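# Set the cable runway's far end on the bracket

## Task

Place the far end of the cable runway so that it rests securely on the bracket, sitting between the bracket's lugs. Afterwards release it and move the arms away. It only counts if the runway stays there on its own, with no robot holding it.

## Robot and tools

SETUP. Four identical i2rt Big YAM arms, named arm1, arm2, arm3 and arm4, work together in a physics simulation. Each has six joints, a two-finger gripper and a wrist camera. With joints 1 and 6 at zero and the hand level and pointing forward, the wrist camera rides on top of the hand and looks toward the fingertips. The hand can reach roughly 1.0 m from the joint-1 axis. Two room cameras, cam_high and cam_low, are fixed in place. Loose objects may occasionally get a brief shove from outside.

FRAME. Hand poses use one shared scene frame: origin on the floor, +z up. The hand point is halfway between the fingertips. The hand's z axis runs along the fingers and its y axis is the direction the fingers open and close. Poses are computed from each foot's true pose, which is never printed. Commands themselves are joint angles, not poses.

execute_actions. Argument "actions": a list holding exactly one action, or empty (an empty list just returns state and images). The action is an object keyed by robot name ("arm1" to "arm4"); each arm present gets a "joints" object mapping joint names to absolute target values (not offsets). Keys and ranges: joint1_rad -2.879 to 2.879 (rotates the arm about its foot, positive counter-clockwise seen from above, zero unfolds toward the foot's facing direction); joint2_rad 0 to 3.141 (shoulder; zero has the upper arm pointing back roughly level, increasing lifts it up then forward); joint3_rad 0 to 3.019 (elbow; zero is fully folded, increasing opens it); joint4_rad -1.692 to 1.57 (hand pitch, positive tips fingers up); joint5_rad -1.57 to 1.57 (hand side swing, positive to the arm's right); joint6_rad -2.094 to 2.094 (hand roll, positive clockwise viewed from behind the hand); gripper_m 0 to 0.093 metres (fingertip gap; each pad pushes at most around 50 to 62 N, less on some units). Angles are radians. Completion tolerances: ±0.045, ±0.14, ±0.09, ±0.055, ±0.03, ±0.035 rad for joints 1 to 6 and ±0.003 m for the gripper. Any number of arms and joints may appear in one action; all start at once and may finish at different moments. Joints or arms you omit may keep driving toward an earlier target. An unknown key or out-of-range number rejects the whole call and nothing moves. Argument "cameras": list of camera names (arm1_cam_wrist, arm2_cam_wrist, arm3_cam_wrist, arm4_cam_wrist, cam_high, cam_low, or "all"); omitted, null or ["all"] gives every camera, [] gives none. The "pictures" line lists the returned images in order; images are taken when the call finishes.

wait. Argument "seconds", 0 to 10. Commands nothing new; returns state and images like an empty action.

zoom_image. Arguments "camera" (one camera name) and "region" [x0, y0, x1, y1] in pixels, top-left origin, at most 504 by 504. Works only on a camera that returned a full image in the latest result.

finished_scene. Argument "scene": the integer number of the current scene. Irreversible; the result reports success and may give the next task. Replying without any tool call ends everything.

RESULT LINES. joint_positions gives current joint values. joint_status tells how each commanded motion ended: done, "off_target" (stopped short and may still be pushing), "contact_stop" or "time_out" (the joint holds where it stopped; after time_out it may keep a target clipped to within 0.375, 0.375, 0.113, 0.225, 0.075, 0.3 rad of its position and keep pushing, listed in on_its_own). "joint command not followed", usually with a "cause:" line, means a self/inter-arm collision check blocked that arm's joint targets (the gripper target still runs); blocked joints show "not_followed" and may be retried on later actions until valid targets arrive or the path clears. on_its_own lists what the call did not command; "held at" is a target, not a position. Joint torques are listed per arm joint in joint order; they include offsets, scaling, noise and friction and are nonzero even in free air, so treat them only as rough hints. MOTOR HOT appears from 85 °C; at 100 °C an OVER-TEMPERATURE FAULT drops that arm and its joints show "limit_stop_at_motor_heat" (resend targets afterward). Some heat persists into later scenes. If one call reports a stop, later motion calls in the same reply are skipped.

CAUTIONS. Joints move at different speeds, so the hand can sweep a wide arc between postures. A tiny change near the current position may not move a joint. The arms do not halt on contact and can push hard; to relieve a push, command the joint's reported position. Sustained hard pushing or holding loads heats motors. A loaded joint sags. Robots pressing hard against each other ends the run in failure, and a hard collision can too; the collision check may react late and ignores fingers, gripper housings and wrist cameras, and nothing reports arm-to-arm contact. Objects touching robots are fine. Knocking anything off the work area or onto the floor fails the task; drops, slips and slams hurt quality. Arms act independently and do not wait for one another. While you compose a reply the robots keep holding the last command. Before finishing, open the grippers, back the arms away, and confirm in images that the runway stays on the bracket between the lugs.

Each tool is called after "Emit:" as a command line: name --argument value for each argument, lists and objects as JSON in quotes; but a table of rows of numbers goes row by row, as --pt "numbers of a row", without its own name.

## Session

Emit:
execute_actions --actions '[]'

Scene clock: 0.00 s.
Joint torques (N m, as the arm reports them, + toward a larger angle): no reading
Motor temperatures (°C, as the motors report them): arm1=[31 29 31 32 28 30] | arm2=[28 31 29 29 30 31] | arm3=[30 34 37 27 28 30] | arm4=[31 32 31 31 28 31]
arm1.joint_positions: joint1_rad=+0.152 joint2_rad=+0.502 joint3_rad=+1.440 joint4_rad=-1.467 joint5_rad=+0.188 joint6_rad=+0.360 gripper_m=+0.094
arm1.joint_status: not commanded
arm1.hand: x=-0.9698 y=-0.3211 z=+1.3922 quat_wxyz=(-0.346, +0.458, -0.734, -0.363) (m; scene frame)
arm2.joint_positions: joint1_rad=+0.033 joint2_rad=+0.544 joint3_rad=+1.332 joint4_rad=-1.298 joint5_rad=+0.252 joint6_rad=+0.033 gripper_m=+0.095
arm2.joint_status: not commanded
arm2.hand: x=-0.3608 y=+0.3124 z=+1.3007 quat_wxyz=(-0.268, -0.681, -0.522, +0.438) (m; scene frame)
arm3.joint_positions: joint1_rad=+0.018 joint2_rad=+0.655 joint3_rad=+1.348 joint4_rad=-1.451 joint5_rad=-0.133 joint6_rad=-0.365 gripper_m=+0.095
arm3.joint_status: not commanded
arm3.hand: x=+0.5523 y=-0.3201 z=+1.3019 quat_wxyz=(-0.263, +0.815, -0.415, -0.307) (m; scene frame)
arm4.joint_positions: joint1_rad=-0.290 joint2_rad=+0.423 joint3_rad=+1.325 joint4_rad=-1.514 joint5_rad=+0.031 joint6_rad=-0.468 gripper_m=+0.095
arm4.joint_status: not commanded
arm4.hand: x=+1.1950 y=+0.3588 z=+1.3440 quat_wxyz=(-0.193, -0.529, -0.713, +0.418) (m; scene frame)
pictures: arm1_cam_wrist, arm2_cam_wrist, arm3_cam_wrist, arm4_cam_wrist, cam_high, cam_low
Images, in order (width x height): arm1_cam_wrist 504x504, arm2_cam_wrist 504x504, arm3_cam_wrist 504x504, arm4_cam_wrist 504x504, cam_high 672x504, cam_low 672x504.

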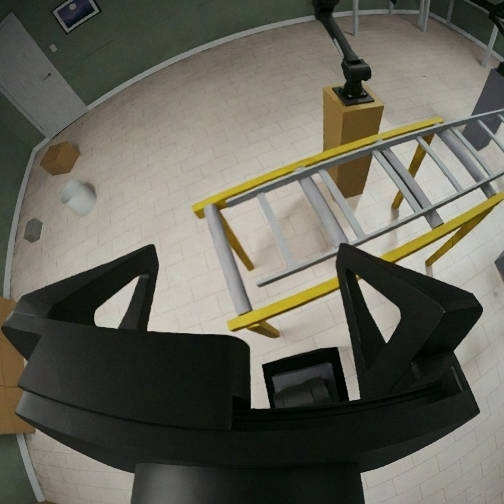

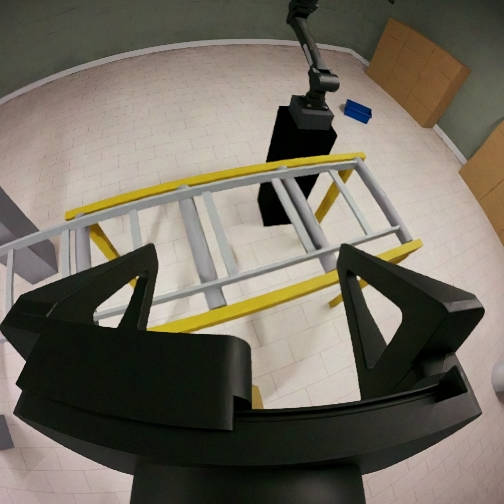

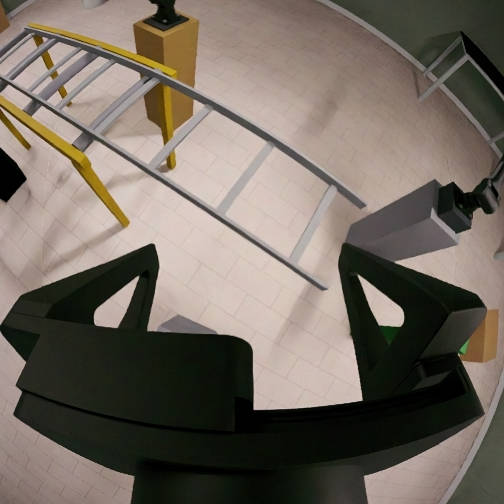

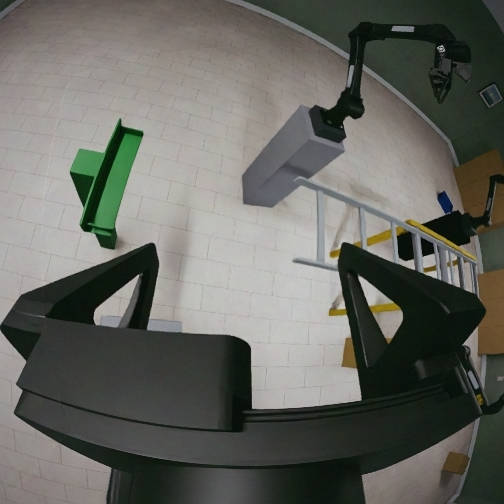

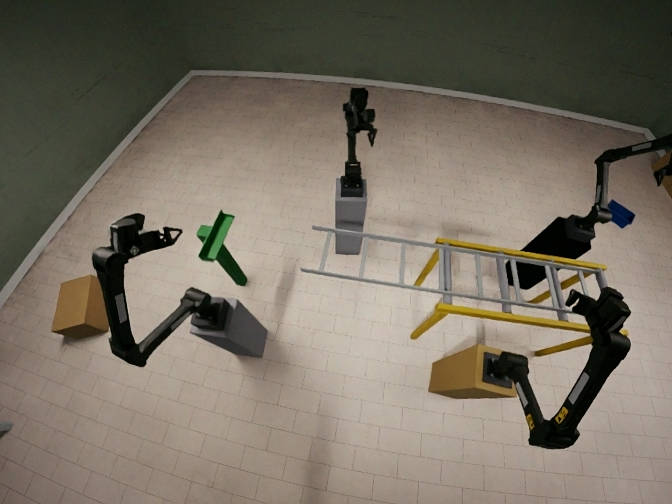

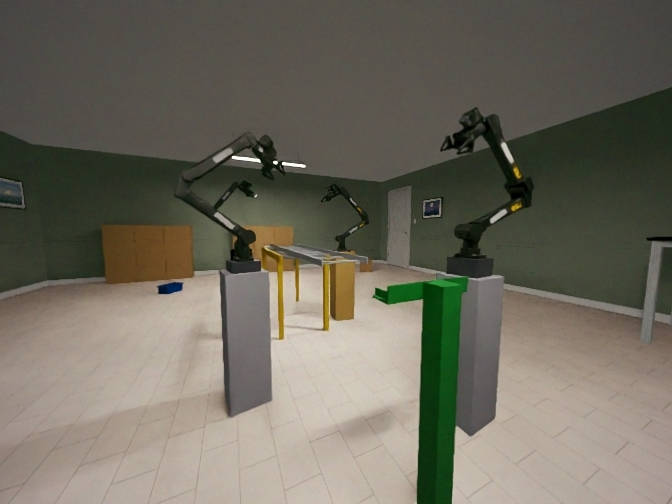

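Emit:
execute_actions --actions '[{"arm3":{"joints":{"joint1_rad":0.095,"joint2_rad":1.975,"joint3_rad":1.70,"joint4_rad":-1.30,"joint5_rad":0,"joint6_rad":0.295}},"arm4":{"joints":{"joint1_rad":0.19,"joint2_rad":1.431,"joint3_rad":1.534,"joint4_rad":-1.674,"joint5_rad":0,"joint6_rad":0.3}}}]' --cameras '["arm3_cam_wrist","arm4_cam_wrist","cam_low"]'

Scene clock: 4.17 s.
Joint torques (N m, as the arm reports them, + toward a larger angle): arm1=[ 0.18  3.14  8.67  1.98  0.13 -0.09] | arm2=[-1.22  2.79  9.38  2.16  0.03 -0.01] | arm3=[  0.36 -21.47  10.44   0.43   0.07   0.  ] | arm4=[  0.72 -13.57  11.08  -0.15  -0.01   0.08]
Motor temperatures (°C, as the motors report them): arm1=[31 29 32 32 28 30] | arm2=[28 31 30 29 30 31] | arm3=[30 34 38 27 28 30] | arm4=[31 32 32 31 28 31]
arm1.joint_positions: joint1_rad=+0.152 joint2_rad=+0.502 joint3_rad=+1.440 joint4_rad=-1.467 joint5_rad=+0.188 joint6_rad=+0.360 gripper_m=+0.094
arm1.joint_status: not commanded
arm1.hand: x=-0.9698 y=-0.3211 z=+1.3922 quat_wxyz=(-0.346, +0.458, -0.734, -0.363) (m; scene frame)
arm2.joint_positions: joint1_rad=+0.033 joint2_rad=+0.544 joint3_rad=+1.332 joint4_rad=-1.298 joint5_rad=+0.252 joint6_rad=+0.033 gripper_m=+0.095
arm2.joint_status: not commanded
arm2.hand: x=-0.3608 y=+0.3124 z=+1.3007 quat_wxyz=(-0.268, -0.681, -0.522, +0.438) (m; scene frame)
arm3.joint_positions: joint1_rad=+0.086 joint2_rad=+1.977 joint3_rad=+1.688 joint4_rad=-1.300 joint5_rad=-0.002 joint6_rad=+0.281 gripper_m=+0.095
arm3.joint_status: all done
arm3.hand: x=+0.4580 y=+0.0320 z=+0.9115 quat_wxyz=(+0.004, +0.705, -0.709, +0.002) (m; scene frame)
arm4.joint_positions: joint1_rad=+0.180 joint2_rad=+1.445 joint3_rad=+1.523 joint4_rad=-1.664 joint5_rad=+0.003 joint6_rad=+0.289 gripper_m=+0.095
arm4.joint_status: all done
arm4.hand: x=+1.3478 y=+0.0994 z=+1.1343 quat_wxyz=(+0.011, -0.701, -0.713, -0.001) (m; scene frame)
pictures: arm3_cam_wrist, arm4_cam_wrist, cam_low
Images, in order (width x height): arm3_cam_wrist 504x504, arm4_cam_wrist 504x504, cam_low 672x504.

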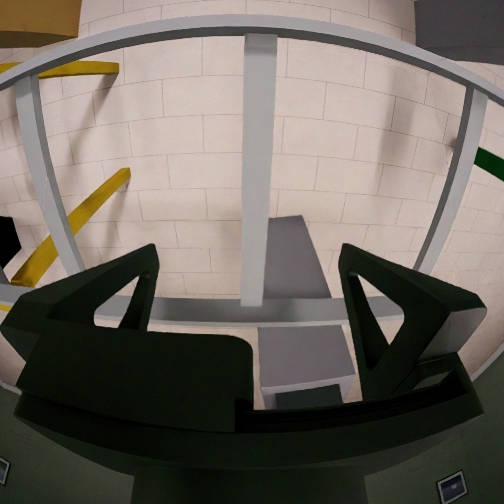

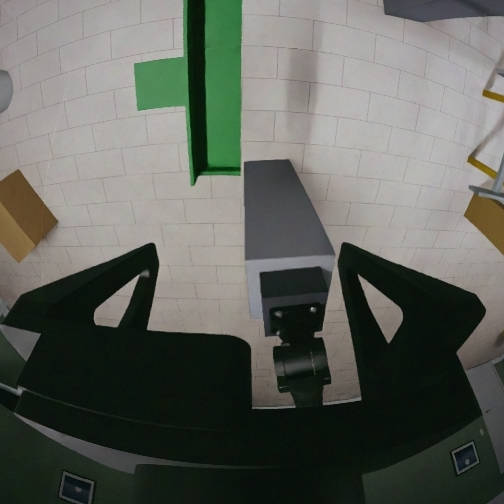

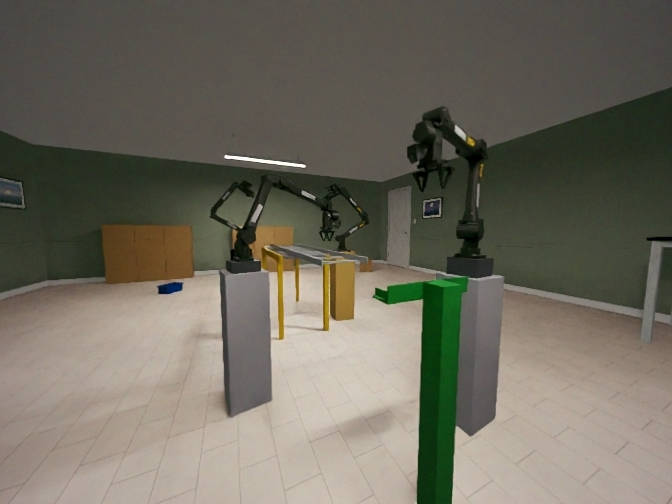

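Emit:
execute_actions --actions '[{"arm3":{"joints":{"joint1_rad":0.06,"joint2_rad":2.135,"joint3_rad":1.505,"joint4_rad":-0.945,"joint6_rad":0.285}},"arm4":{"joints":{"joint1_rad":-0.44,"joint2_rad":1.75,"joint3_rad":1.225,"joint4_rad":-1.03,"joint6_rad":-0.35}}}]' --cameras '["arm3_cam_wrist"]'

Emit:
execute_actions --actions '[{"arm3":{"joints":{"gripper_m":0.0}}}]' --cameras '["arm3_cam_wrist"]'

Scene clock: 9.10 s.
Joint torques (N m, as the arm reports them, + toward a larger angle): arm1=[ 0.21  3.17  8.67  1.99  0.13 -0.09] | arm2=[-1.15  2.88  9.41  2.21  0.03  0.  ] | arm3=[ -1.34 -22.11   8.54   0.8    0.06  -0.12] | arm4=[  0.69 -15.53  10.34   0.79   0.01  -0.08]
Motor temperatures (°C, as the motors report them): arm1=[31 29 33 32 28 30] | arm2=[28 31 31 29 30 31] | arm3=[30 35 39 27 28 30] | arm4=[31 32 33 31 28 31]
arm1.joint_positions: joint1_rad=+0.152 joint2_rad=+0.502 joint3_rad=+1.440 joint4_rad=-1.467 joint5_rad=+0.188 joint6_rad=+0.360 gripper_m=+0.094
arm1.joint_status: not commanded
arm1.hand: x=-0.9698 y=-0.3211 z=+1.3922 quat_wxyz=(-0.346, +0.458, -0.734, -0.363) (m; scene frame)
arm2.joint_positions: joint1_rad=+0.033 joint2_rad=+0.544 joint3_rad=+1.332 joint4_rad=-1.298 joint5_rad=+0.252 joint6_rad=+0.033 gripper_m=+0.095
arm2.joint_status: not commanded
arm2.hand: x=-0.3608 y=+0.3124 z=+1.3007 quat_wxyz=(-0.268, -0.681, -0.522, +0.438) (m; scene frame)
arm3.joint_positions: joint1_rad=+0.067 joint2_rad=+2.138 joint3_rad=+1.495 joint4_rad=-0.955 joint5_rad=-0.002 joint6_rad=+0.281 gripper_m=+0.095
arm3.joint_status: all done
arm3.hand: x=+0.4717 y=+0.0231 z=+0.7536 quat_wxyz=(+0.006, +0.699, -0.716, +0.006) (m; scene frame)
arm4.joint_positions: joint1_rad=-0.449 joint2_rad=+1.752 joint3_rad=+1.209 joint4_rad=-1.041 joint5_rad=+0.001 joint6_rad=-0.340 gripper_m=+0.095
arm4.joint_status: all done
arm4.hand: x=+1.0678 y=+0.0443 z=+0.8849 quat_wxyz=(+0.007, -0.701, -0.713, -0.005) (m; scene frame)
pictures: arm3_cam_wrist
Images, in order (width x height): arm3_cam_wrist 504x504.

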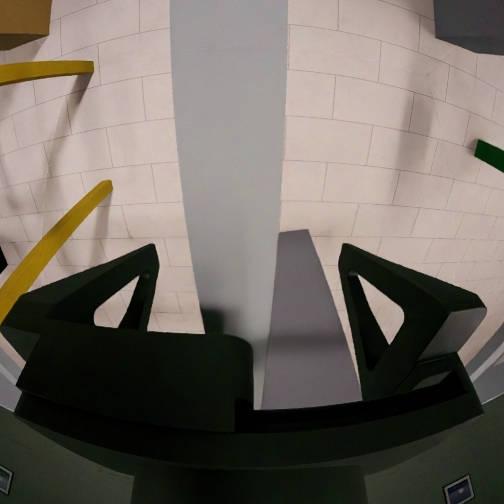

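Scene clock: 9.83 s.
Joint torques (N m, as the arm reports them, + toward a larger angle): arm1=[ 0.19  3.21  8.67  1.99  0.13 -0.09] | arm2=[-1.26  2.84  9.36  2.2   0.03  0.  ] | arm3=[ -2.53 -22.53   8.69   0.63   0.29  -0.16] | arm4=[  0.59 -16.26  10.26   0.71   0.02  -0.07]
Motor temperatures (°C, as the motors report them): arm1=[31 29 33 32 28 30] | arm2=[28 31 31 29 30 31] | arm3=[30 36 39 27 28 30] | arm4=[31 32 33 31 28 31]
arm1.joint_positions: joint1_rad=+0.152 joint2_rad=+0.502 joint3_rad=+1.440 joint4_rad=-1.467 joint5_rad=+0.188 joint6_rad=+0.360 gripper_m=+0.094
arm1.joint_status: not commanded
arm1.hand: x=-0.9698 y=-0.3211 z=+1.3922 quat_wxyz=(-0.346, +0.458, -0.734, -0.363) (m; scene frame)
arm2.joint_positions: joint1_rad=+0.033 joint2_rad=+0.544 joint3_rad=+1.332 joint4_rad=-1.298 joint5_rad=+0.252 joint6_rad=+0.033 gripper_m=+0.095
arm2.joint_status: not commanded
arm2.hand: x=-0.3608 y=+0.3124 z=+1.3007 quat_wxyz=(-0.268, -0.681, -0.522, +0.438) (m; scene frame)
arm3.joint_positions: joint1_rad=+0.070 joint2_rad=+2.138 joint3_rad=+1.495 joint4_rad=-0.950 joint5_rad=-0.009 joint6_rad=+0.285 gripper_m=+0.023
arm3.joint_status: gripper_m off_target (ended at +0.023, target +0.000)
arm3.hand: x=+0.4686 y=+0.0237 z=+0.7536 quat_wxyz=(+0.007, +0.698, -0.716, +0.002) (m; scene frame)
arm4.joint_positions: joint1_rad=-0.449 joint2_rad=+1.752 joint3_rad=+1.209 joint4_rad=-1.041 joint5_rad=+0.001 joint6_rad=-0.340 gripper_m=+0.095
arm4.joint_status: not commanded
arm4.hand: x=+1.0678 y=+0.0443 z=+0.8849 quat_wxyz=(+0.007, -0.701, -0.713, -0.005) (m; scene frame)
pictures: arm3_cam_wrist
Images, in order (width x height): arm3_cam_wrist 504x504.

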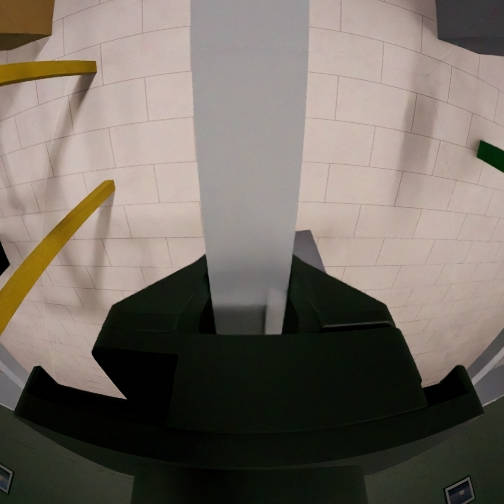

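Emit:
execute_actions --actions '[{"arm3":{"joints":{"joint1_rad":-0.24,"joint2_rad":2.025,"joint3_rad":1.435,"joint4_rad":-0.93,"joint6_rad":-0.05,"gripper_m":0.0}}}]' --cameras '[]'

Emit:
execute_actions --actions '[{"arm3":{"joints":{"joint1_rad":-0.562,"joint2_rad":2.03,"joint3_rad":1.61,"joint4_rad":-0.975,"joint6_rad":-0.365,"gripper_m":0.0}}}]' --cameras '["arm4_cam_wrist","cam_low","cam_high"]'

Scene clock: 15.70 s.
Joint torques (N m, as the arm reports them, + toward a larger angle): arm1=[ 0.23  3.15  8.66  1.98  0.13 -0.09] | arm2=[-1.12  2.8   9.36  2.21  0.03 -0.01] | arm3=[ -0.56 -26.91   9.74  -0.19  -0.02  -0.41] | arm4=[  0.87 -15.6   10.27   0.7    0.02  -0.07]
Motor temperatures (°C, as the motors report them): arm1=[31 29 33 33 28 30] | arm2=[28 31 31 29 30 31] | arm3=[30 37 40 27 29 30] | arm4=[31 33 33 31 28 32]
arm1.joint_positions: joint1_rad=+0.152 joint2_rad=+0.502 joint3_rad=+1.440 joint4_rad=-1.467 joint5_rad=+0.188 joint6_rad=+0.360 gripper_m=+0.094
arm1.joint_status: not commanded
arm1.hand: x=-0.9698 y=-0.3211 z=+1.3922 quat_wxyz=(-0.346, +0.458, -0.734, -0.363) (m; scene frame)
arm2.joint_positions: joint1_rad=+0.033 joint2_rad=+0.544 joint3_rad=+1.332 joint4_rad=-1.298 joint5_rad=+0.252 joint6_rad=+0.033 gripper_m=+0.095
arm2.joint_status: not commanded
arm2.hand: x=-0.3608 y=+0.3124 z=+1.3007 quat_wxyz=(-0.268, -0.681, -0.522, +0.438) (m; scene frame)
arm3.joint_positions: joint1_rad=-0.239 joint2_rad=+2.092 joint3_rad=+1.409 joint4_rad=-0.912 joint5_rad=+0.001 joint6_rad=-0.019 gripper_m=+0.023
arm3.joint_status: gripper_m off_target (ended at +0.023, target +0.000); the others done
arm3.hand: x=+0.6475 y=+0.0193 z=+0.7518 quat_wxyz=(+0.007, +0.697, -0.717, +0.004) (m; scene frame)
arm4.joint_positions: joint1_rad=-0.449 joint2_rad=+1.752 joint3_rad=+1.209 joint4_rad=-1.041 joint5_rad=+0.001 joint6_rad=-0.340 gripper_m=+0.095
arm4.joint_status: not commanded
arm4.hand: x=+1.0678 y=+0.0443 z=+0.8849 quat_wxyz=(+0.007, -0.701, -0.713, -0.005) (m; scene frame)
pictures: none
No camera images: the call's "cameras" was empty. Leave "cameras" out to get every camera's image.

Scene clock: 18.03 s.
Joint torques (N m, as the arm reports them, + toward a larger angle): arm1=[ 0.18  3.16  8.67  1.99  0.13 -0.09] | arm2=[-1.21  3.    9.35  2.17  0.03 -0.01] | arm3=[ -1.05 -31.77  16.14  -0.44   0.12  -0.55] | arm4=[  0.63 -15.8   10.26   0.82   0.01  -0.08]
Motor temperatures (°C, as the motors report them): arm1=[31 29 33 33 28 30] | arm2=[28 31 32 29 30 31] | arm3=[30 38 41 27 29 30] | arm4=[31 33 33 31 28 32]
arm1.joint_positions: joint1_rad=+0.152 joint2_rad=+0.502 joint3_rad=+1.440 joint4_rad=-1.467 joint5_rad=+0.188 joint6_rad=+0.360 gripper_m=+0.094
arm1.joint_status: not commanded
arm1.hand: x=-0.9698 y=-0.3211 z=+1.3922 quat_wxyz=(-0.346, +0.458, -0.734, -0.363) (m; scene frame)
arm2.joint_positions: joint1_rad=+0.033 joint2_rad=+0.544 joint3_rad=+1.332 joint4_rad=-1.298 joint5_rad=+0.252 joint6_rad=+0.033 gripper_m=+0.095
arm2.joint_status: not commanded
arm2.hand: x=-0.3608 y=+0.3124 z=+1.3007 quat_wxyz=(-0.268, -0.681, -0.522, +0.438) (m; scene frame)
arm3.joint_positions: joint1_rad=-0.557 joint2_rad=+2.151 joint3_rad=+1.502 joint4_rad=-0.954 joint5_rad=-0.004 joint6_rad=-0.323 gripper_m=+0.023
arm3.joint_status: joint3_rad time_out (moved +0.094 of +0.201); joint6_rad time_out (moved -0.304 of -0.346); gripper_m off_target (ended at +0.023, target +0.000); the others done
arm3.on_its_own: joint3_rad reads +1.502 and still pushes toward +1.610 since a time_out; joint6_rad reads -0.323 and still pushes toward -0.365 since a time_out
arm3.hand: x=+0.8287 y=+0.0047 z=+0.7463 quat_wxyz=(+0.013, +0.691, -0.722, +0.000) (m; scene frame)
arm4.joint_positions: joint1_rad=-0.449 joint2_rad=+1.752 joint3_rad=+1.209 joint4_rad=-1.041 joint5_rad=+0.001 joint6_rad=-0.340 gripper_m=+0.095
arm4.joint_status: not commanded
arm4.hand: x=+1.0678 y=+0.0443 z=+0.8849 quat_wxyz=(+0.007, -0.701, -0.713, -0.005) (m; scene frame)
pictures: arm4_cam_wrist, cam_high, cam_low
Images, in order (width x height): arm4_cam_wrist 504x504, cam_high 672x504, cam_low 672x504.

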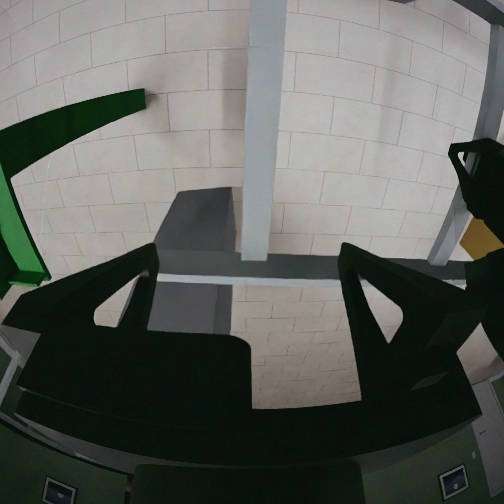

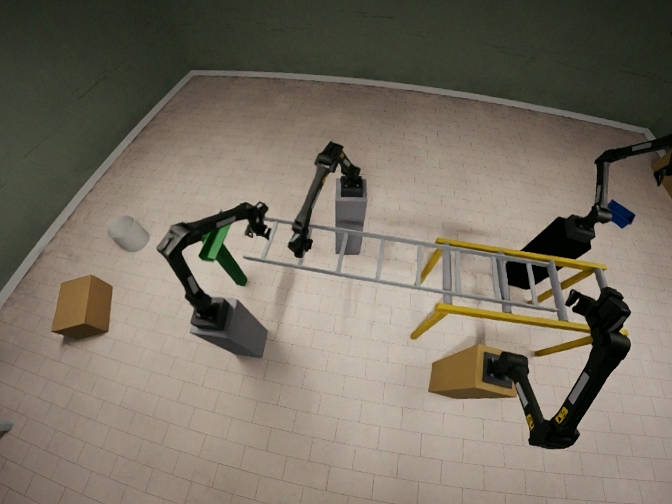

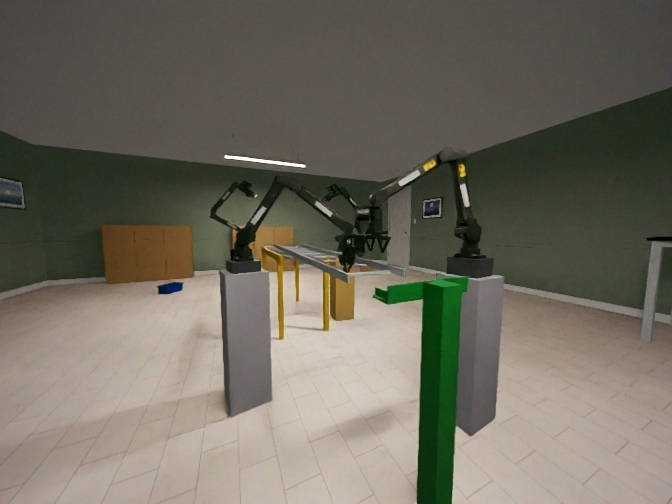

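Emit:
execute_actions --actions '[{"arm4":{"joints":{"joint1_rad":-0.475,"joint2_rad":2.0,"joint3_rad":1.16,"joint4_rad":-0.715,"joint6_rad":-0.33}}}]' --cameras '["arm4_cam_wrist"]'

Emit:
execute_actions --actions '[{"arm4":{"joints":{"gripper_m":0.0}}}]' --cameras '["arm4_cam_wrist"]'

Scene clock: 20.70 s.
Joint torques (N m, as the arm reports them, + toward a larger angle): arm1=[ 0.18  3.17  8.66  1.98  0.13 -0.09] | arm2=[-1.32  2.83  9.33  2.19  0.02 -0.01] | arm3=[ -1.32 -32.11  16.23  -0.36   0.02  -0.5 ] | arm4=[ -1.26 -18.96   7.51   0.73   0.01   0.12]
Motor temperatures (°C, as the motors report them): arm1=[31 29 33 33 28 30] | arm2=[28 31 32 29 30 31] | arm3=[30 39 43 27 29 30] | arm4=[31 33 33 31 28 32]
arm1.joint_positions: joint1_rad=+0.152 joint2_rad=+0.502 joint3_rad=+1.440 joint4_rad=-1.467 joint5_rad=+0.188 joint6_rad=+0.360 gripper_m=+0.094
arm1.joint_status: not commanded
arm1.hand: x=-0.9698 y=-0.3211 z=+1.3922 quat_wxyz=(-0.346, +0.458, -0.734, -0.363) (m; scene frame)
arm2.joint_positions: joint1_rad=+0.033 joint2_rad=+0.544 joint3_rad=+1.332 joint4_rad=-1.298 joint5_rad=+0.252 joint6_rad=+0.033 gripper_m=+0.095
arm2.joint_status: not commanded
arm2.hand: x=-0.3608 y=+0.3124 z=+1.3007 quat_wxyz=(-0.268, -0.681, -0.522, +0.438) (m; scene frame)
arm3.joint_positions: joint1_rad=-0.557 joint2_rad=+2.151 joint3_rad=+1.502 joint4_rad=-0.954 joint5_rad=-0.004 joint6_rad=-0.323 gripper_m=+0.023
arm3.joint_status: not commanded
arm3.on_its_own: joint3_rad reads +1.502 and still pushes toward +1.610 since a time_out; joint6_rad reads -0.323 and still pushes toward -0.365 since a time_out
arm3.hand: x=+0.8287 y=+0.0047 z=+0.7463 quat_wxyz=(+0.013, +0.691, -0.722, +0.000) (m; scene frame)
arm4.joint_positions: joint1_rad=-0.462 joint2_rad=+2.018 joint3_rad=+1.151 joint4_rad=-0.727 joint5_rad=+0.001 joint6_rad=-0.340 gripper_m=+0.095
arm4.joint_status: all done
arm4.hand: x=+1.0580 y=+0.0391 z=+0.7434 quat_wxyz=(+0.009, -0.705, -0.709, -0.008) (m; scene frame)
pictures: arm4_cam_wrist
Images, in order (width x height): arm4_cam_wrist 504x504.

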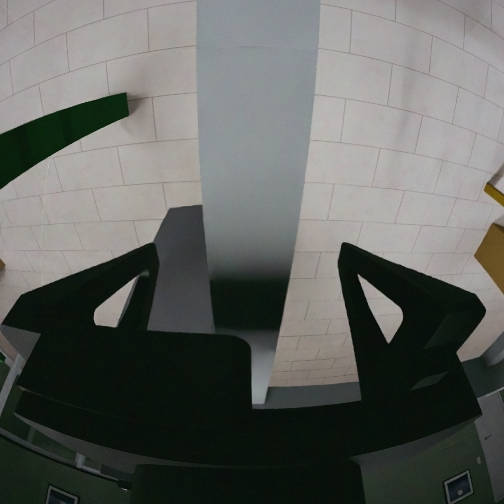

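Scene clock: 21.43 s.
Joint torques (N m, as the arm reports them, + toward a larger angle): arm1=[ 0.19  3.15  8.66  1.99  0.13 -0.09] | arm2=[-1.3   3.02  9.42  2.19  0.03 -0.01] | arm3=[ -1.04 -32.1   16.17  -0.46   0.04  -0.5 ] | arm4=[ -1.27 -18.75   7.39   0.67   0.05  -0.08]
Motor temperatures (°C, as the motors report them): arm1=[31 29 34 33 28 30] | arm2=[28 31 32 29 30 31] | arm3=[30 39 43 27 29 30] | arm4=[31 33 33 31 28 32]
arm1.joint_positions: joint1_rad=+0.152 joint2_rad=+0.502 joint3_rad=+1.440 joint4_rad=-1.467 joint5_rad=+0.188 joint6_rad=+0.360 gripper_m=+0.094
arm1.joint_status: not commanded
arm1.hand: x=-0.9698 y=-0.3211 z=+1.3922 quat_wxyz=(-0.346, +0.458, -0.734, -0.363) (m; scene frame)
arm2.joint_positions: joint1_rad=+0.033 joint2_rad=+0.544 joint3_rad=+1.332 joint4_rad=-1.298 joint5_rad=+0.252 joint6_rad=+0.033 gripper_m=+0.095
arm2.joint_status: not commanded
arm2.hand: x=-0.3608 y=+0.3124 z=+1.3007 quat_wxyz=(-0.268, -0.681, -0.522, +0.438) (m; scene frame)
arm3.joint_positions: joint1_rad=-0.557 joint2_rad=+2.151 joint3_rad=+1.502 joint4_rad=-0.954 joint5_rad=-0.004 joint6_rad=-0.323 gripper_m=+0.023
arm3.joint_status: not commanded
arm3.on_its_own: joint3_rad reads +1.502 and still pushes toward +1.610 since a time_out; joint6_rad reads -0.323 and still pushes toward -0.365 since a time_out
arm3.hand: x=+0.8287 y=+0.0047 z=+0.7463 quat_wxyz=(+0.013, +0.691, -0.722, +0.000) (m; scene frame)
arm4.joint_positions: joint1_rad=-0.462 joint2_rad=+2.017 joint3_rad=+1.151 joint4_rad=-0.726 joint5_rad=-0.001 joint6_rad=-0.319 gripper_m=+0.023
arm4.joint_status: gripper_m off_target (ended at +0.023, target +0.000)
arm4.hand: x=+1.0581 y=+0.0388 z=+0.7436 quat_wxyz=(+0.008, -0.713, -0.701, -0.008) (m; scene frame)
pictures: arm4_cam_wrist
Images, in order (width x height): arm4_cam_wrist 504x504.

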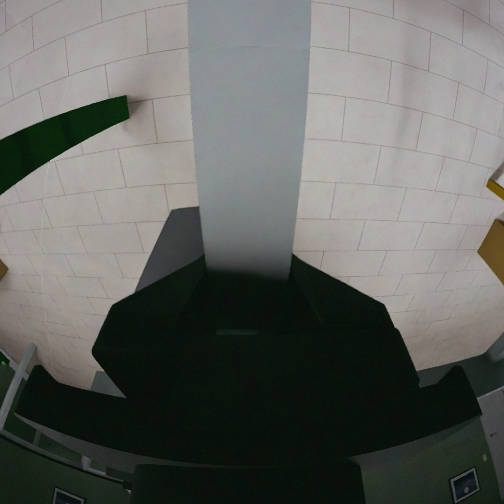

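Emit:
execute_actions --actions '[{"arm4":{"joints":{"joint1_rad":-0.205,"joint2_rad":1.78,"joint3_rad":1.075,"joint4_rad":-0.70,"joint6_rad":-0.075,"gripper_m":0.0}},"arm3":{"joints":{"joint1_rad":-0.73,"joint2_rad":2.195,"joint3_rad":1.855,"joint4_rad":-1.085,"joint6_rad":-0.515,"gripper_m":0.0}}}]' --cameras '["cam_low","cam_high"]'

Emit:
zoom_image --camera "cam_low" --region '[300, 200, 520, 320]'

Emit:
zoom_image --camera "cam_high" --region '[160, 170, 340, 310]'

Scene clock: 25.83 s.
Joint torques (N m, as the arm reports them, + toward a larger angle): arm1=[ 0.16  3.14  8.66  1.98  0.13 -0.09] | arm2=[-1.18  2.77  9.37  2.17  0.03  0.  ] | arm3=[  0.35 -30.35  15.02   0.41  -0.39  -0.14] | arm4=[ -0.57 -25.13  11.21   0.39   0.59  -0.05]
Motor temperatures (°C, as the motors report them): arm1=[31 29 34 33 28 30] | arm2=[28 31 32 29 30 31] | arm3=[30 40 45 27 29 30] | arm4=[31 34 33 31 29 32]
arm1.joint_positions: joint1_rad=+0.152 joint2_rad=+0.502 joint3_rad=+1.440 joint4_rad=-1.467 joint5_rad=+0.188 joint6_rad=+0.360 gripper_m=+0.094
arm1.joint_status: not commanded
arm1.hand: x=-0.9698 y=-0.3211 z=+1.3922 quat_wxyz=(-0.346, +0.458, -0.734, -0.363) (m; scene frame)
arm2.joint_positions: joint1_rad=+0.033 joint2_rad=+0.544 joint3_rad=+1.332 joint4_rad=-1.298 joint5_rad=+0.252 joint6_rad=+0.033 gripper_m=+0.095
arm2.joint_status: not commanded
arm2.hand: x=-0.3608 y=+0.3124 z=+1.3007 quat_wxyz=(-0.268, -0.681, -0.522, +0.438) (m; scene frame)
arm3.joint_positions: joint1_rad=-0.741 joint2_rad=+2.270 joint3_rad=+1.773 joint4_rad=-1.086 joint5_rad=+0.010 joint6_rad=-0.518 gripper_m=+0.023
arm3.joint_status: gripper_m off_target (ended at +0.023, target +0.000); the others done
arm3.hand: x=+0.9620 y=+0.0134 z=+0.7610 quat_wxyz=(+0.003, +0.695, -0.719, +0.001) (m; scene frame)
arm4.joint_positions: joint1_rad=-0.199 joint2_rad=+1.906 joint3_rad=+1.024 joint4_rad=-0.702 joint5_rad=-0.014 joint6_rad=-0.066 gripper_m=+0.023
arm4.joint_status: gripper_m off_target (ended at +0.023, target +0.000); the others done
arm4.hand: x=+1.1891 y=+0.0511 z=+0.7619 quat_wxyz=(+0.003, -0.709, -0.705, -0.008) (m; scene frame)
pictures: cam_high, cam_low
Images, in order (width x height): cam_high 672x504, cam_low 672x504.

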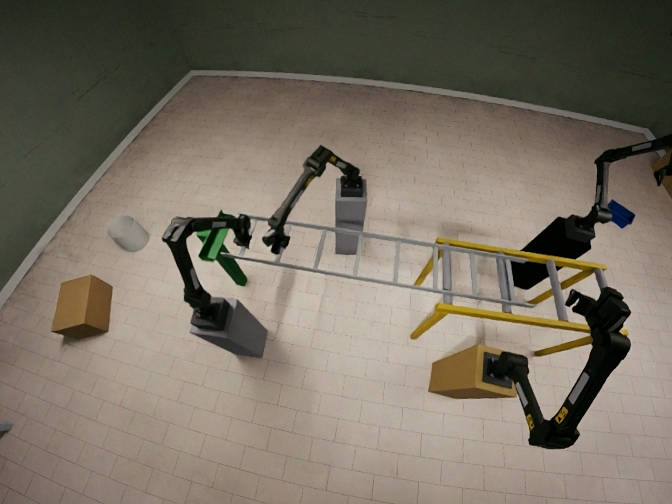

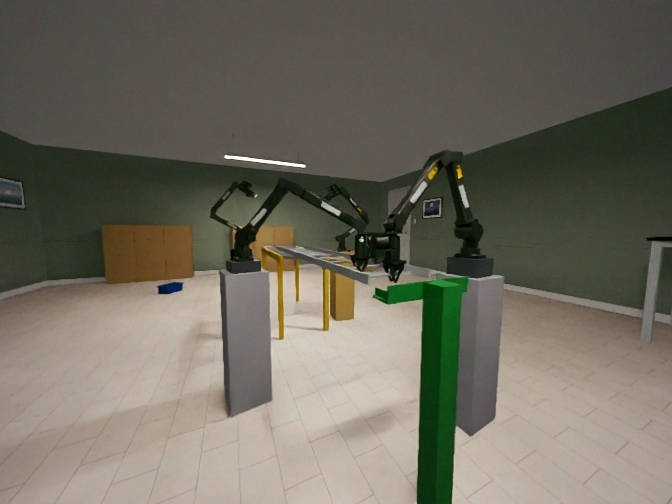

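Region (300, 200, 520, 320) of cam_low's 672x504 image, scaled by 2.291, with more detail than that image has; it fills the top 275 rows of this view, and the rest is white.

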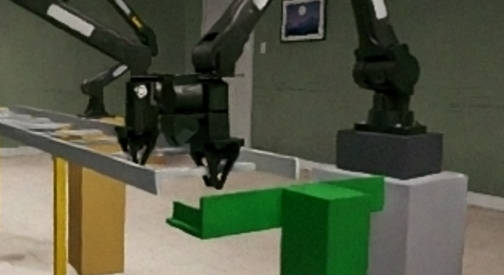

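Region (160, 170, 340, 310) of cam_high's 672x504 image, scaled by 2.800, with more detail than that image has.

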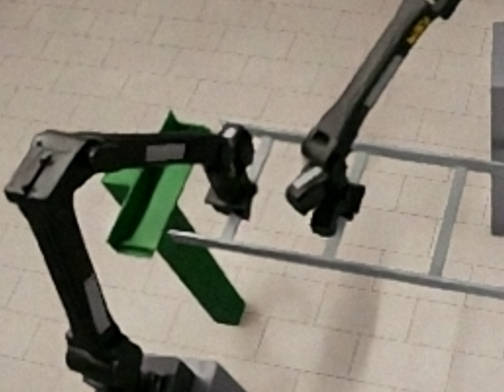

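Emit:
execute_actions --actions '[{"arm4":{"joints":{"joint1_rad":0.025,"joint2_rad":1.82,"joint3_rad":1.09,"joint4_rad":-0.655,"joint6_rad":0.16,"gripper_m":0.0}},"arm3":{"joints":{"joint1_rad":-0.862,"joint2_rad":2.40,"joint3_rad":2.105,"joint4_rad":-1.16,"joint6_rad":-0.64,"gripper_m":0.0}}}]' --cameras '["arm4_cam_wrist","cam_low","cam_high"]'

Emit:
zoom_image --camera "cam_low" --region '[340, 230, 500, 320]'

Emit:
zoom_image --camera "cam_high" --region '[170, 190, 280, 280]'

Scene clock: 32.03 s.
Joint torques (N m, as the arm reports them, + toward a larger angle): arm1=[ 0.17  3.19  8.66  1.99  0.13 -0.09] | arm2=[-1.26  2.86  9.33  2.21  0.03  0.  ] | arm3=[ -4.68 -25.55  17.47   2.37   0.86  -0.53] | arm4=[  6.38 -24.49  12.35   1.28  -1.47   0.63]
Motor temperatures (°C, as the motors report them): arm1=[31 29 34 33 28 30] | arm2=[28 31 32 29 30 31] | arm3=[30 41 47 27 29 30] | arm4=[31 35 34 31 29 32]
arm1.joint_positions: joint1_rad=+0.152 joint2_rad=+0.502 joint3_rad=+1.440 joint4_rad=-1.467 joint5_rad=+0.188 joint6_rad=+0.360 gripper_m=+0.094
arm1.joint_status: not commanded
arm1.hand: x=-0.9698 y=-0.3211 z=+1.3922 quat_wxyz=(-0.346, +0.458, -0.734, -0.363) (m; scene frame)
arm2.joint_positions: joint1_rad=+0.033 joint2_rad=+0.544 joint3_rad=+1.332 joint4_rad=-1.298 joint5_rad=+0.252 joint6_rad=+0.033 gripper_m=+0.095
arm2.joint_status: not commanded
arm2.hand: x=-0.3608 y=+0.3124 z=+1.3007 quat_wxyz=(-0.268, -0.681, -0.522, +0.438) (m; scene frame)
arm3.joint_positions: joint1_rad=-0.822 joint2_rad=+2.394 joint3_rad=+1.973 joint4_rad=-1.208 joint5_rad=-0.028 joint6_rad=-0.596 gripper_m=+0.023
arm3.joint_status: joint3_rad time_out (moved +0.200 of +0.332); joint6_rad time_out (moved -0.078 of -0.122); gripper_m off_target (ended at +0.023, target +0.000); the others done
arm3.on_its_own: joint3_rad reads +1.973 and still pushes toward +2.085 since a time_out; joint6_rad reads -0.596 and still pushes toward -0.640 since a time_out
arm3.hand: x=+1.0177 y=+0.0117 z=+0.7485 quat_wxyz=(+0.030, +0.694, -0.720, -0.014) (m; scene frame)
arm4.joint_positions: joint1_rad=-0.053 joint2_rad=+1.934 joint3_rad=+1.024 joint4_rad=-0.678 joint5_rad=+0.041 joint6_rad=+0.090 gripper_m=+0.023
arm4.joint_status: joint1_rad time_out (moved +0.146 of +0.224); joint6_rad time_out (moved +0.156 of +0.226); gripper_m off_target (ended at +0.023, target +0.000); the others done
arm4.on_its_own: joint1_rad reads -0.053 and still pushes toward +0.025 since a time_out; joint6_rad reads +0.090 and still pushes toward +0.160 since a time_out
arm4.hand: x=+1.2452 y=+0.0510 z=+0.7493 quat_wxyz=(+0.024, -0.712, -0.701, +0.011) (m; scene frame)
pictures: arm4_cam_wrist, cam_high, cam_low
Images, in order (width x height): arm4_cam_wrist 504x504, cam_high 672x504, cam_low 672x504.

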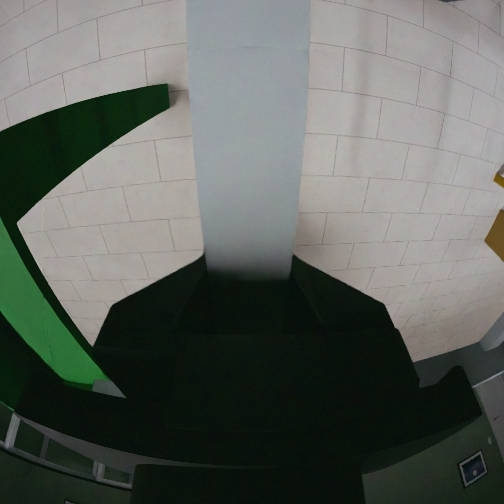

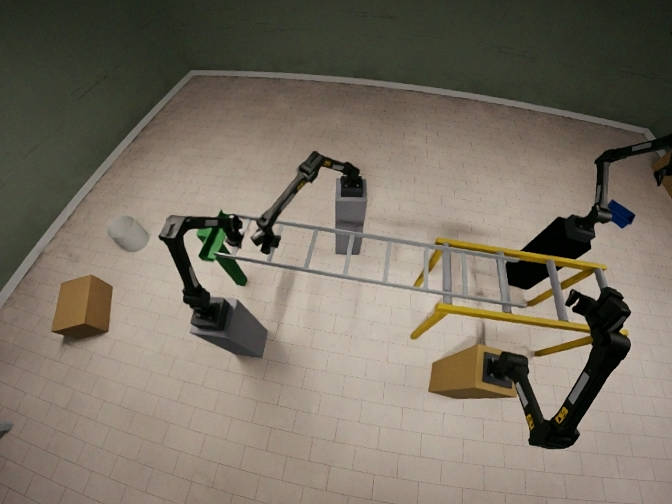

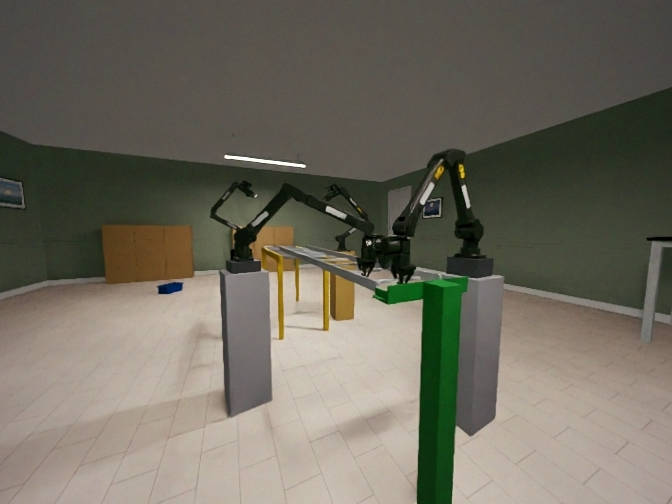

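Region (340, 230, 500, 320) of cam_low's 672x504 image, scaled by 3.150, with more detail than that image has; it fills the top 284 rows of this view, and the rest is white.

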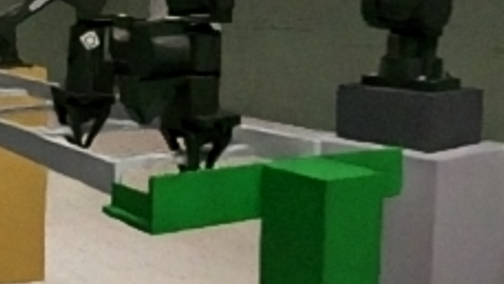

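Region (170, 190, 280, 280) of cam_high's 672x504 image, scaled by 4.582, with more detail than that image has; it fills the top 412 rows of this view, and the rest is white.

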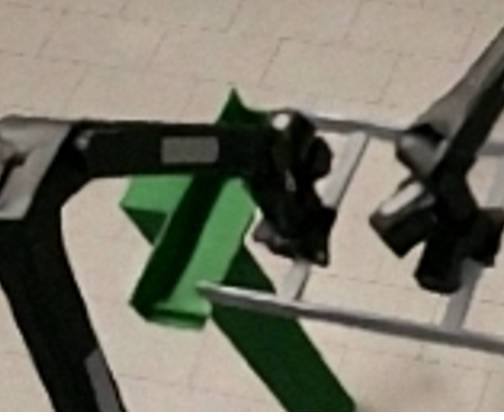

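Emit:
execute_actions --actions '[{"arm4":{"joints":{"joint1_rad":-0.105,"joint2_rad":1.765,"joint3_rad":1.01,"joint4_rad":-0.65,"joint5_rad":0,"joint6_rad":0.02,"gripper_m":0.0}},"arm3":{"joints":{"joint1_rad":-0.775,"joint2_rad":2.345,"joint3_rad":2.045,"joint4_rad":-1.14,"joint5_rad":0,"joint6_rad":-0.56,"gripper_m":0.0}}}]' --cameras '["cam_low","cam_high"]'

Emit:
zoom_image --camera "cam_low" --region '[340, 230, 500, 320]'

Emit:
zoom_image --camera "cam_high" --region '[170, 190, 280, 280]'

Scene clock: 35.60 s.
Joint torques (N m, as the arm reports them, + toward a larger angle): arm1=[ 0.21  3.13  8.65  1.98  0.13 -0.09] | arm2=[-1.2   2.85  9.38  2.2   0.03  0.  ] | arm3=[  0.66 -30.77  14.75   1.55   0.18   0.01] | arm4=[ -1.71 -25.03  10.29   0.58  -0.24  -0.16]
Motor temperatures (°C, as the motors report them): arm1=[31 29 34 33 28 30] | arm2=[28 31 33 29 30 31] | arm3=[30 41 49 27 29 30] | arm4=[31 35 34 31 29 32]
arm1.joint_positions: joint1_rad=+0.152 joint2_rad=+0.502 joint3_rad=+1.440 joint4_rad=-1.467 joint5_rad=+0.188 joint6_rad=+0.360 gripper_m=+0.094
arm1.joint_status: not commanded
arm1.hand: x=-0.9698 y=-0.3211 z=+1.3922 quat_wxyz=(-0.346, +0.458, -0.734, -0.363) (m; scene frame)
arm2.joint_positions: joint1_rad=+0.033 joint2_rad=+0.544 joint3_rad=+1.332 joint4_rad=-1.298 joint5_rad=+0.252 joint6_rad=+0.033 gripper_m=+0.095
arm2.joint_status: not commanded
arm2.hand: x=-0.3608 y=+0.3124 z=+1.3007 quat_wxyz=(-0.268, -0.681, -0.522, +0.438) (m; scene frame)
arm3.joint_positions: joint1_rad=-0.793 joint2_rad=+2.392 joint3_rad=+1.973 joint4_rad=-1.170 joint5_rad=-0.007 joint6_rad=-0.578 gripper_m=+0.023
arm3.joint_status: gripper_m off_target (ended at +0.023, target +0.000); the others done
arm3.hand: x=+1.0100 y=+0.0290 z=+0.7496 quat_wxyz=(+0.008, +0.698, -0.716, -0.007) (m; scene frame)
arm4.joint_positions: joint1_rad=-0.083 joint2_rad=+1.901 joint3_rad=+0.965 joint4_rad=-0.659 joint5_rad=+0.008 joint6_rad=+0.041 gripper_m=+0.023
arm4.joint_status: gripper_m off_target (ended at +0.023, target +0.000); the others done
arm4.hand: x=+1.2364 y=+0.0714 z=+0.7496 quat_wxyz=(+0.016, -0.706, -0.708, -0.004) (m; scene frame)
pictures: cam_high, cam_low
Images, in order (width x height): cam_high 672x504, cam_low 672x504.

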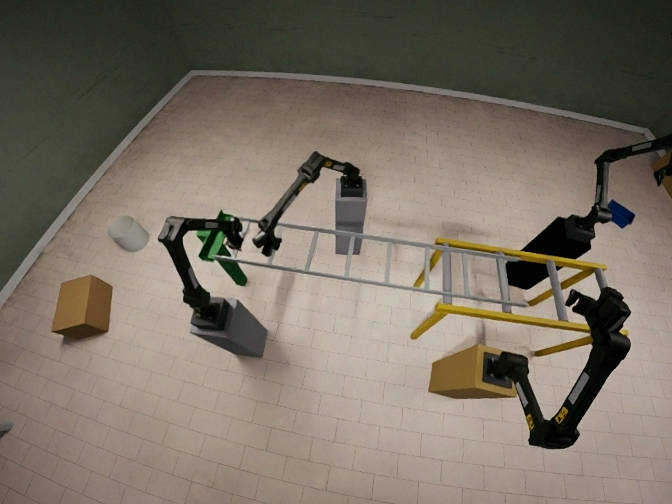

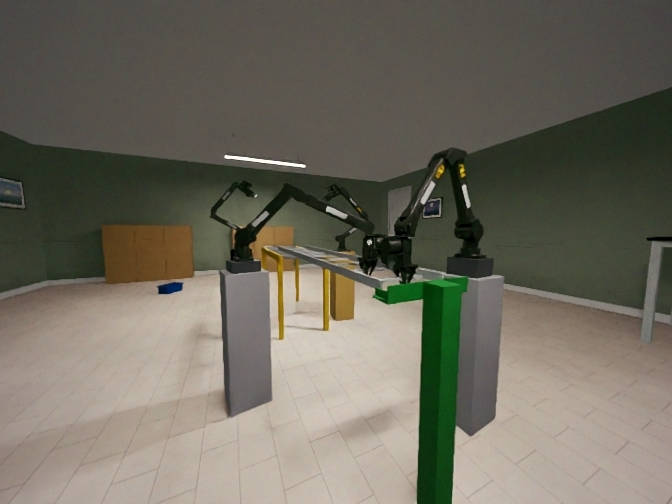

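Region (340, 230, 500, 320) of cam_low's 672x504 image, scaled by 3.150, with more detail than that image has; it fills the top 284 rows of this view, and the rest is white.

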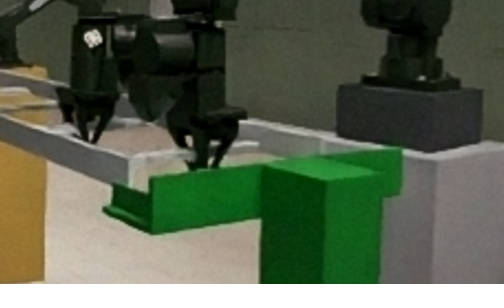

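Region (170, 190, 280, 280) of cam_high's 672x504 image, scaled by 4.582, with more detail than that image has; it fills the top 412 rows of this view, and the rest is white.

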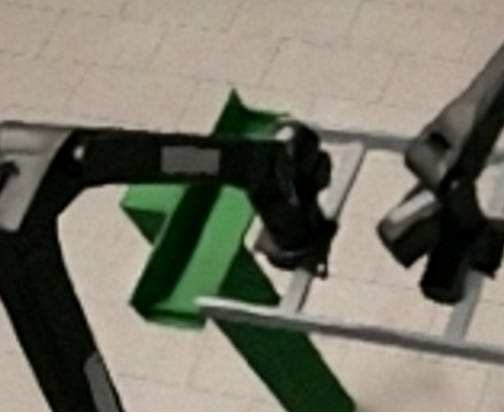

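Emit:
execute_actions --actions '[{"arm4":{"joints":{"joint1_rad":0.07,"joint2_rad":1.79,"joint3_rad":1.045,"joint4_rad":-0.65,"joint6_rad":0.20,"gripper_m":0.0}},"arm3":{"joints":{"joint1_rad":-0.866,"joint2_rad":2.48,"joint3_rad":2.26,"joint4_rad":-1.24,"joint6_rad":-0.665,"gripper_m":0.0}}}]' --cameras '["cam_low","cam_high"]'

Emit:
zoom_image --camera "cam_low" --region '[340, 230, 500, 320]'

Emit:
zoom_image --camera "cam_high" --region '[170, 190, 280, 280]'

Scene clock: 40.17 s.
Joint torques (N m, as the arm reports them, + toward a larger angle): arm1=[ 0.18  3.16  8.66  1.99  0.13 -0.09] | arm2=[-1.28  2.79  9.36  2.2   0.03 -0.01] | arm3=[  0.48 -29.15  14.75   0.6   -0.02  -0.13] | arm4=[ -1.32 -23.64  12.63   0.16   0.09  -0.07]
Motor temperatures (°C, as the motors report them): arm1=[31 29 34 33 28 30] | arm2=[28 31 33 29 30 31] | arm3=[30 42 49 27 29 30] | arm4=[31 36 34 31 29 32]
arm1.joint_positions: joint1_rad=+0.152 joint2_rad=+0.502 joint3_rad=+1.440 joint4_rad=-1.467 joint5_rad=+0.188 joint6_rad=+0.360 gripper_m=+0.094
arm1.joint_status: not commanded
arm1.hand: x=-0.9698 y=-0.3211 z=+1.3922 quat_wxyz=(-0.346, +0.458, -0.734, -0.363) (m; scene frame)
arm2.joint_positions: joint1_rad=+0.033 joint2_rad=+0.544 joint3_rad=+1.332 joint4_rad=-1.298 joint5_rad=+0.252 joint6_rad=+0.033 gripper_m=+0.095
arm2.joint_status: not commanded
arm2.hand: x=-0.3608 y=+0.3124 z=+1.3007 quat_wxyz=(-0.268, -0.681, -0.522, +0.438) (m; scene frame)
arm3.joint_positions: joint1_rad=-0.877 joint2_rad=+2.500 joint3_rad=+2.191 joint4_rad=-1.242 joint5_rad=-0.001 joint6_rad=-0.664 gripper_m=+0.023
arm3.joint_status: gripper_m off_target (ended at +0.023, target +0.000); the others done
arm3.hand: x=+1.0857 y=+0.0285 z=+0.7523 quat_wxyz=(-0.011, +0.699, -0.715, -0.007) (m; scene frame)
arm4.joint_positions: joint1_rad=+0.086 joint2_rad=+1.901 joint3_rad=+0.976 joint4_rad=-0.648 joint5_rad=+0.000 joint6_rad=+0.210 gripper_m=+0.023
arm4.joint_status: gripper_m off_target (ended at +0.023, target +0.000); the others done
arm4.hand: x=+1.3113 y=+0.0719 z=+0.7515 quat_wxyz=(+0.005, -0.706, -0.708, +0.001) (m; scene frame)
pictures: cam_high, cam_low
Images, in order (width x height): cam_high 672x504, cam_low 672x504.

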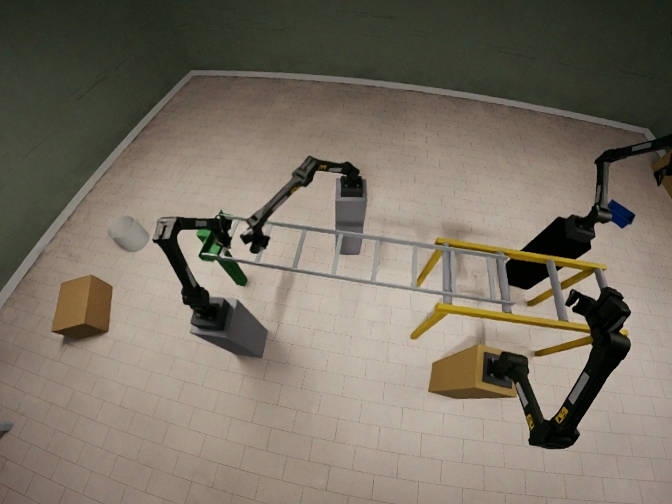

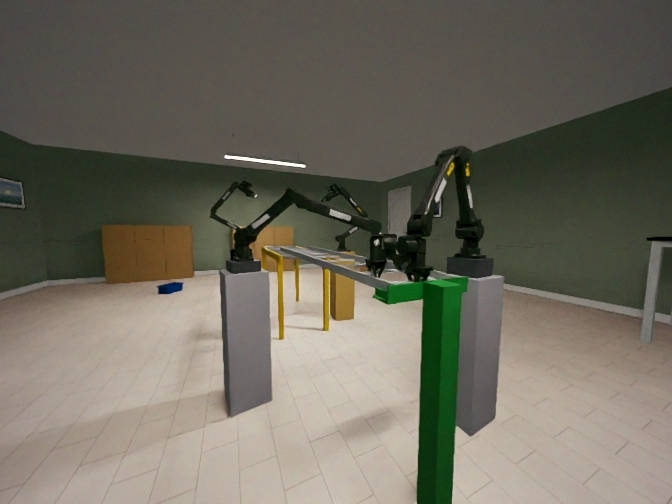

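Region (340, 230, 500, 320) of cam_low's 672x504 image, scaled by 3.150, with more detail than that image has; it fills the top 284 rows of this view, and the rest is white.

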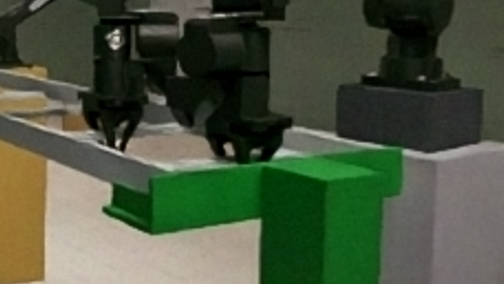

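Region (170, 190, 280, 280) of cam_high's 672x504 image, scaled by 4.582, with more detail than that image has; it fills the top 412 rows of this view, and the rest is white.

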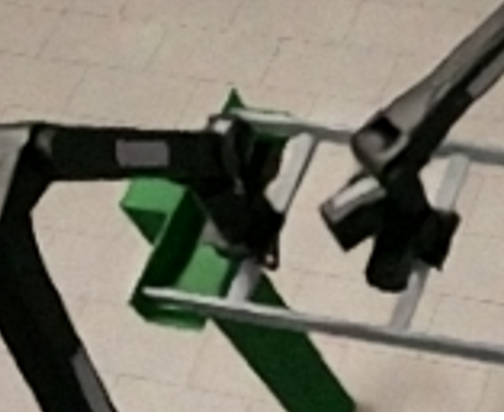

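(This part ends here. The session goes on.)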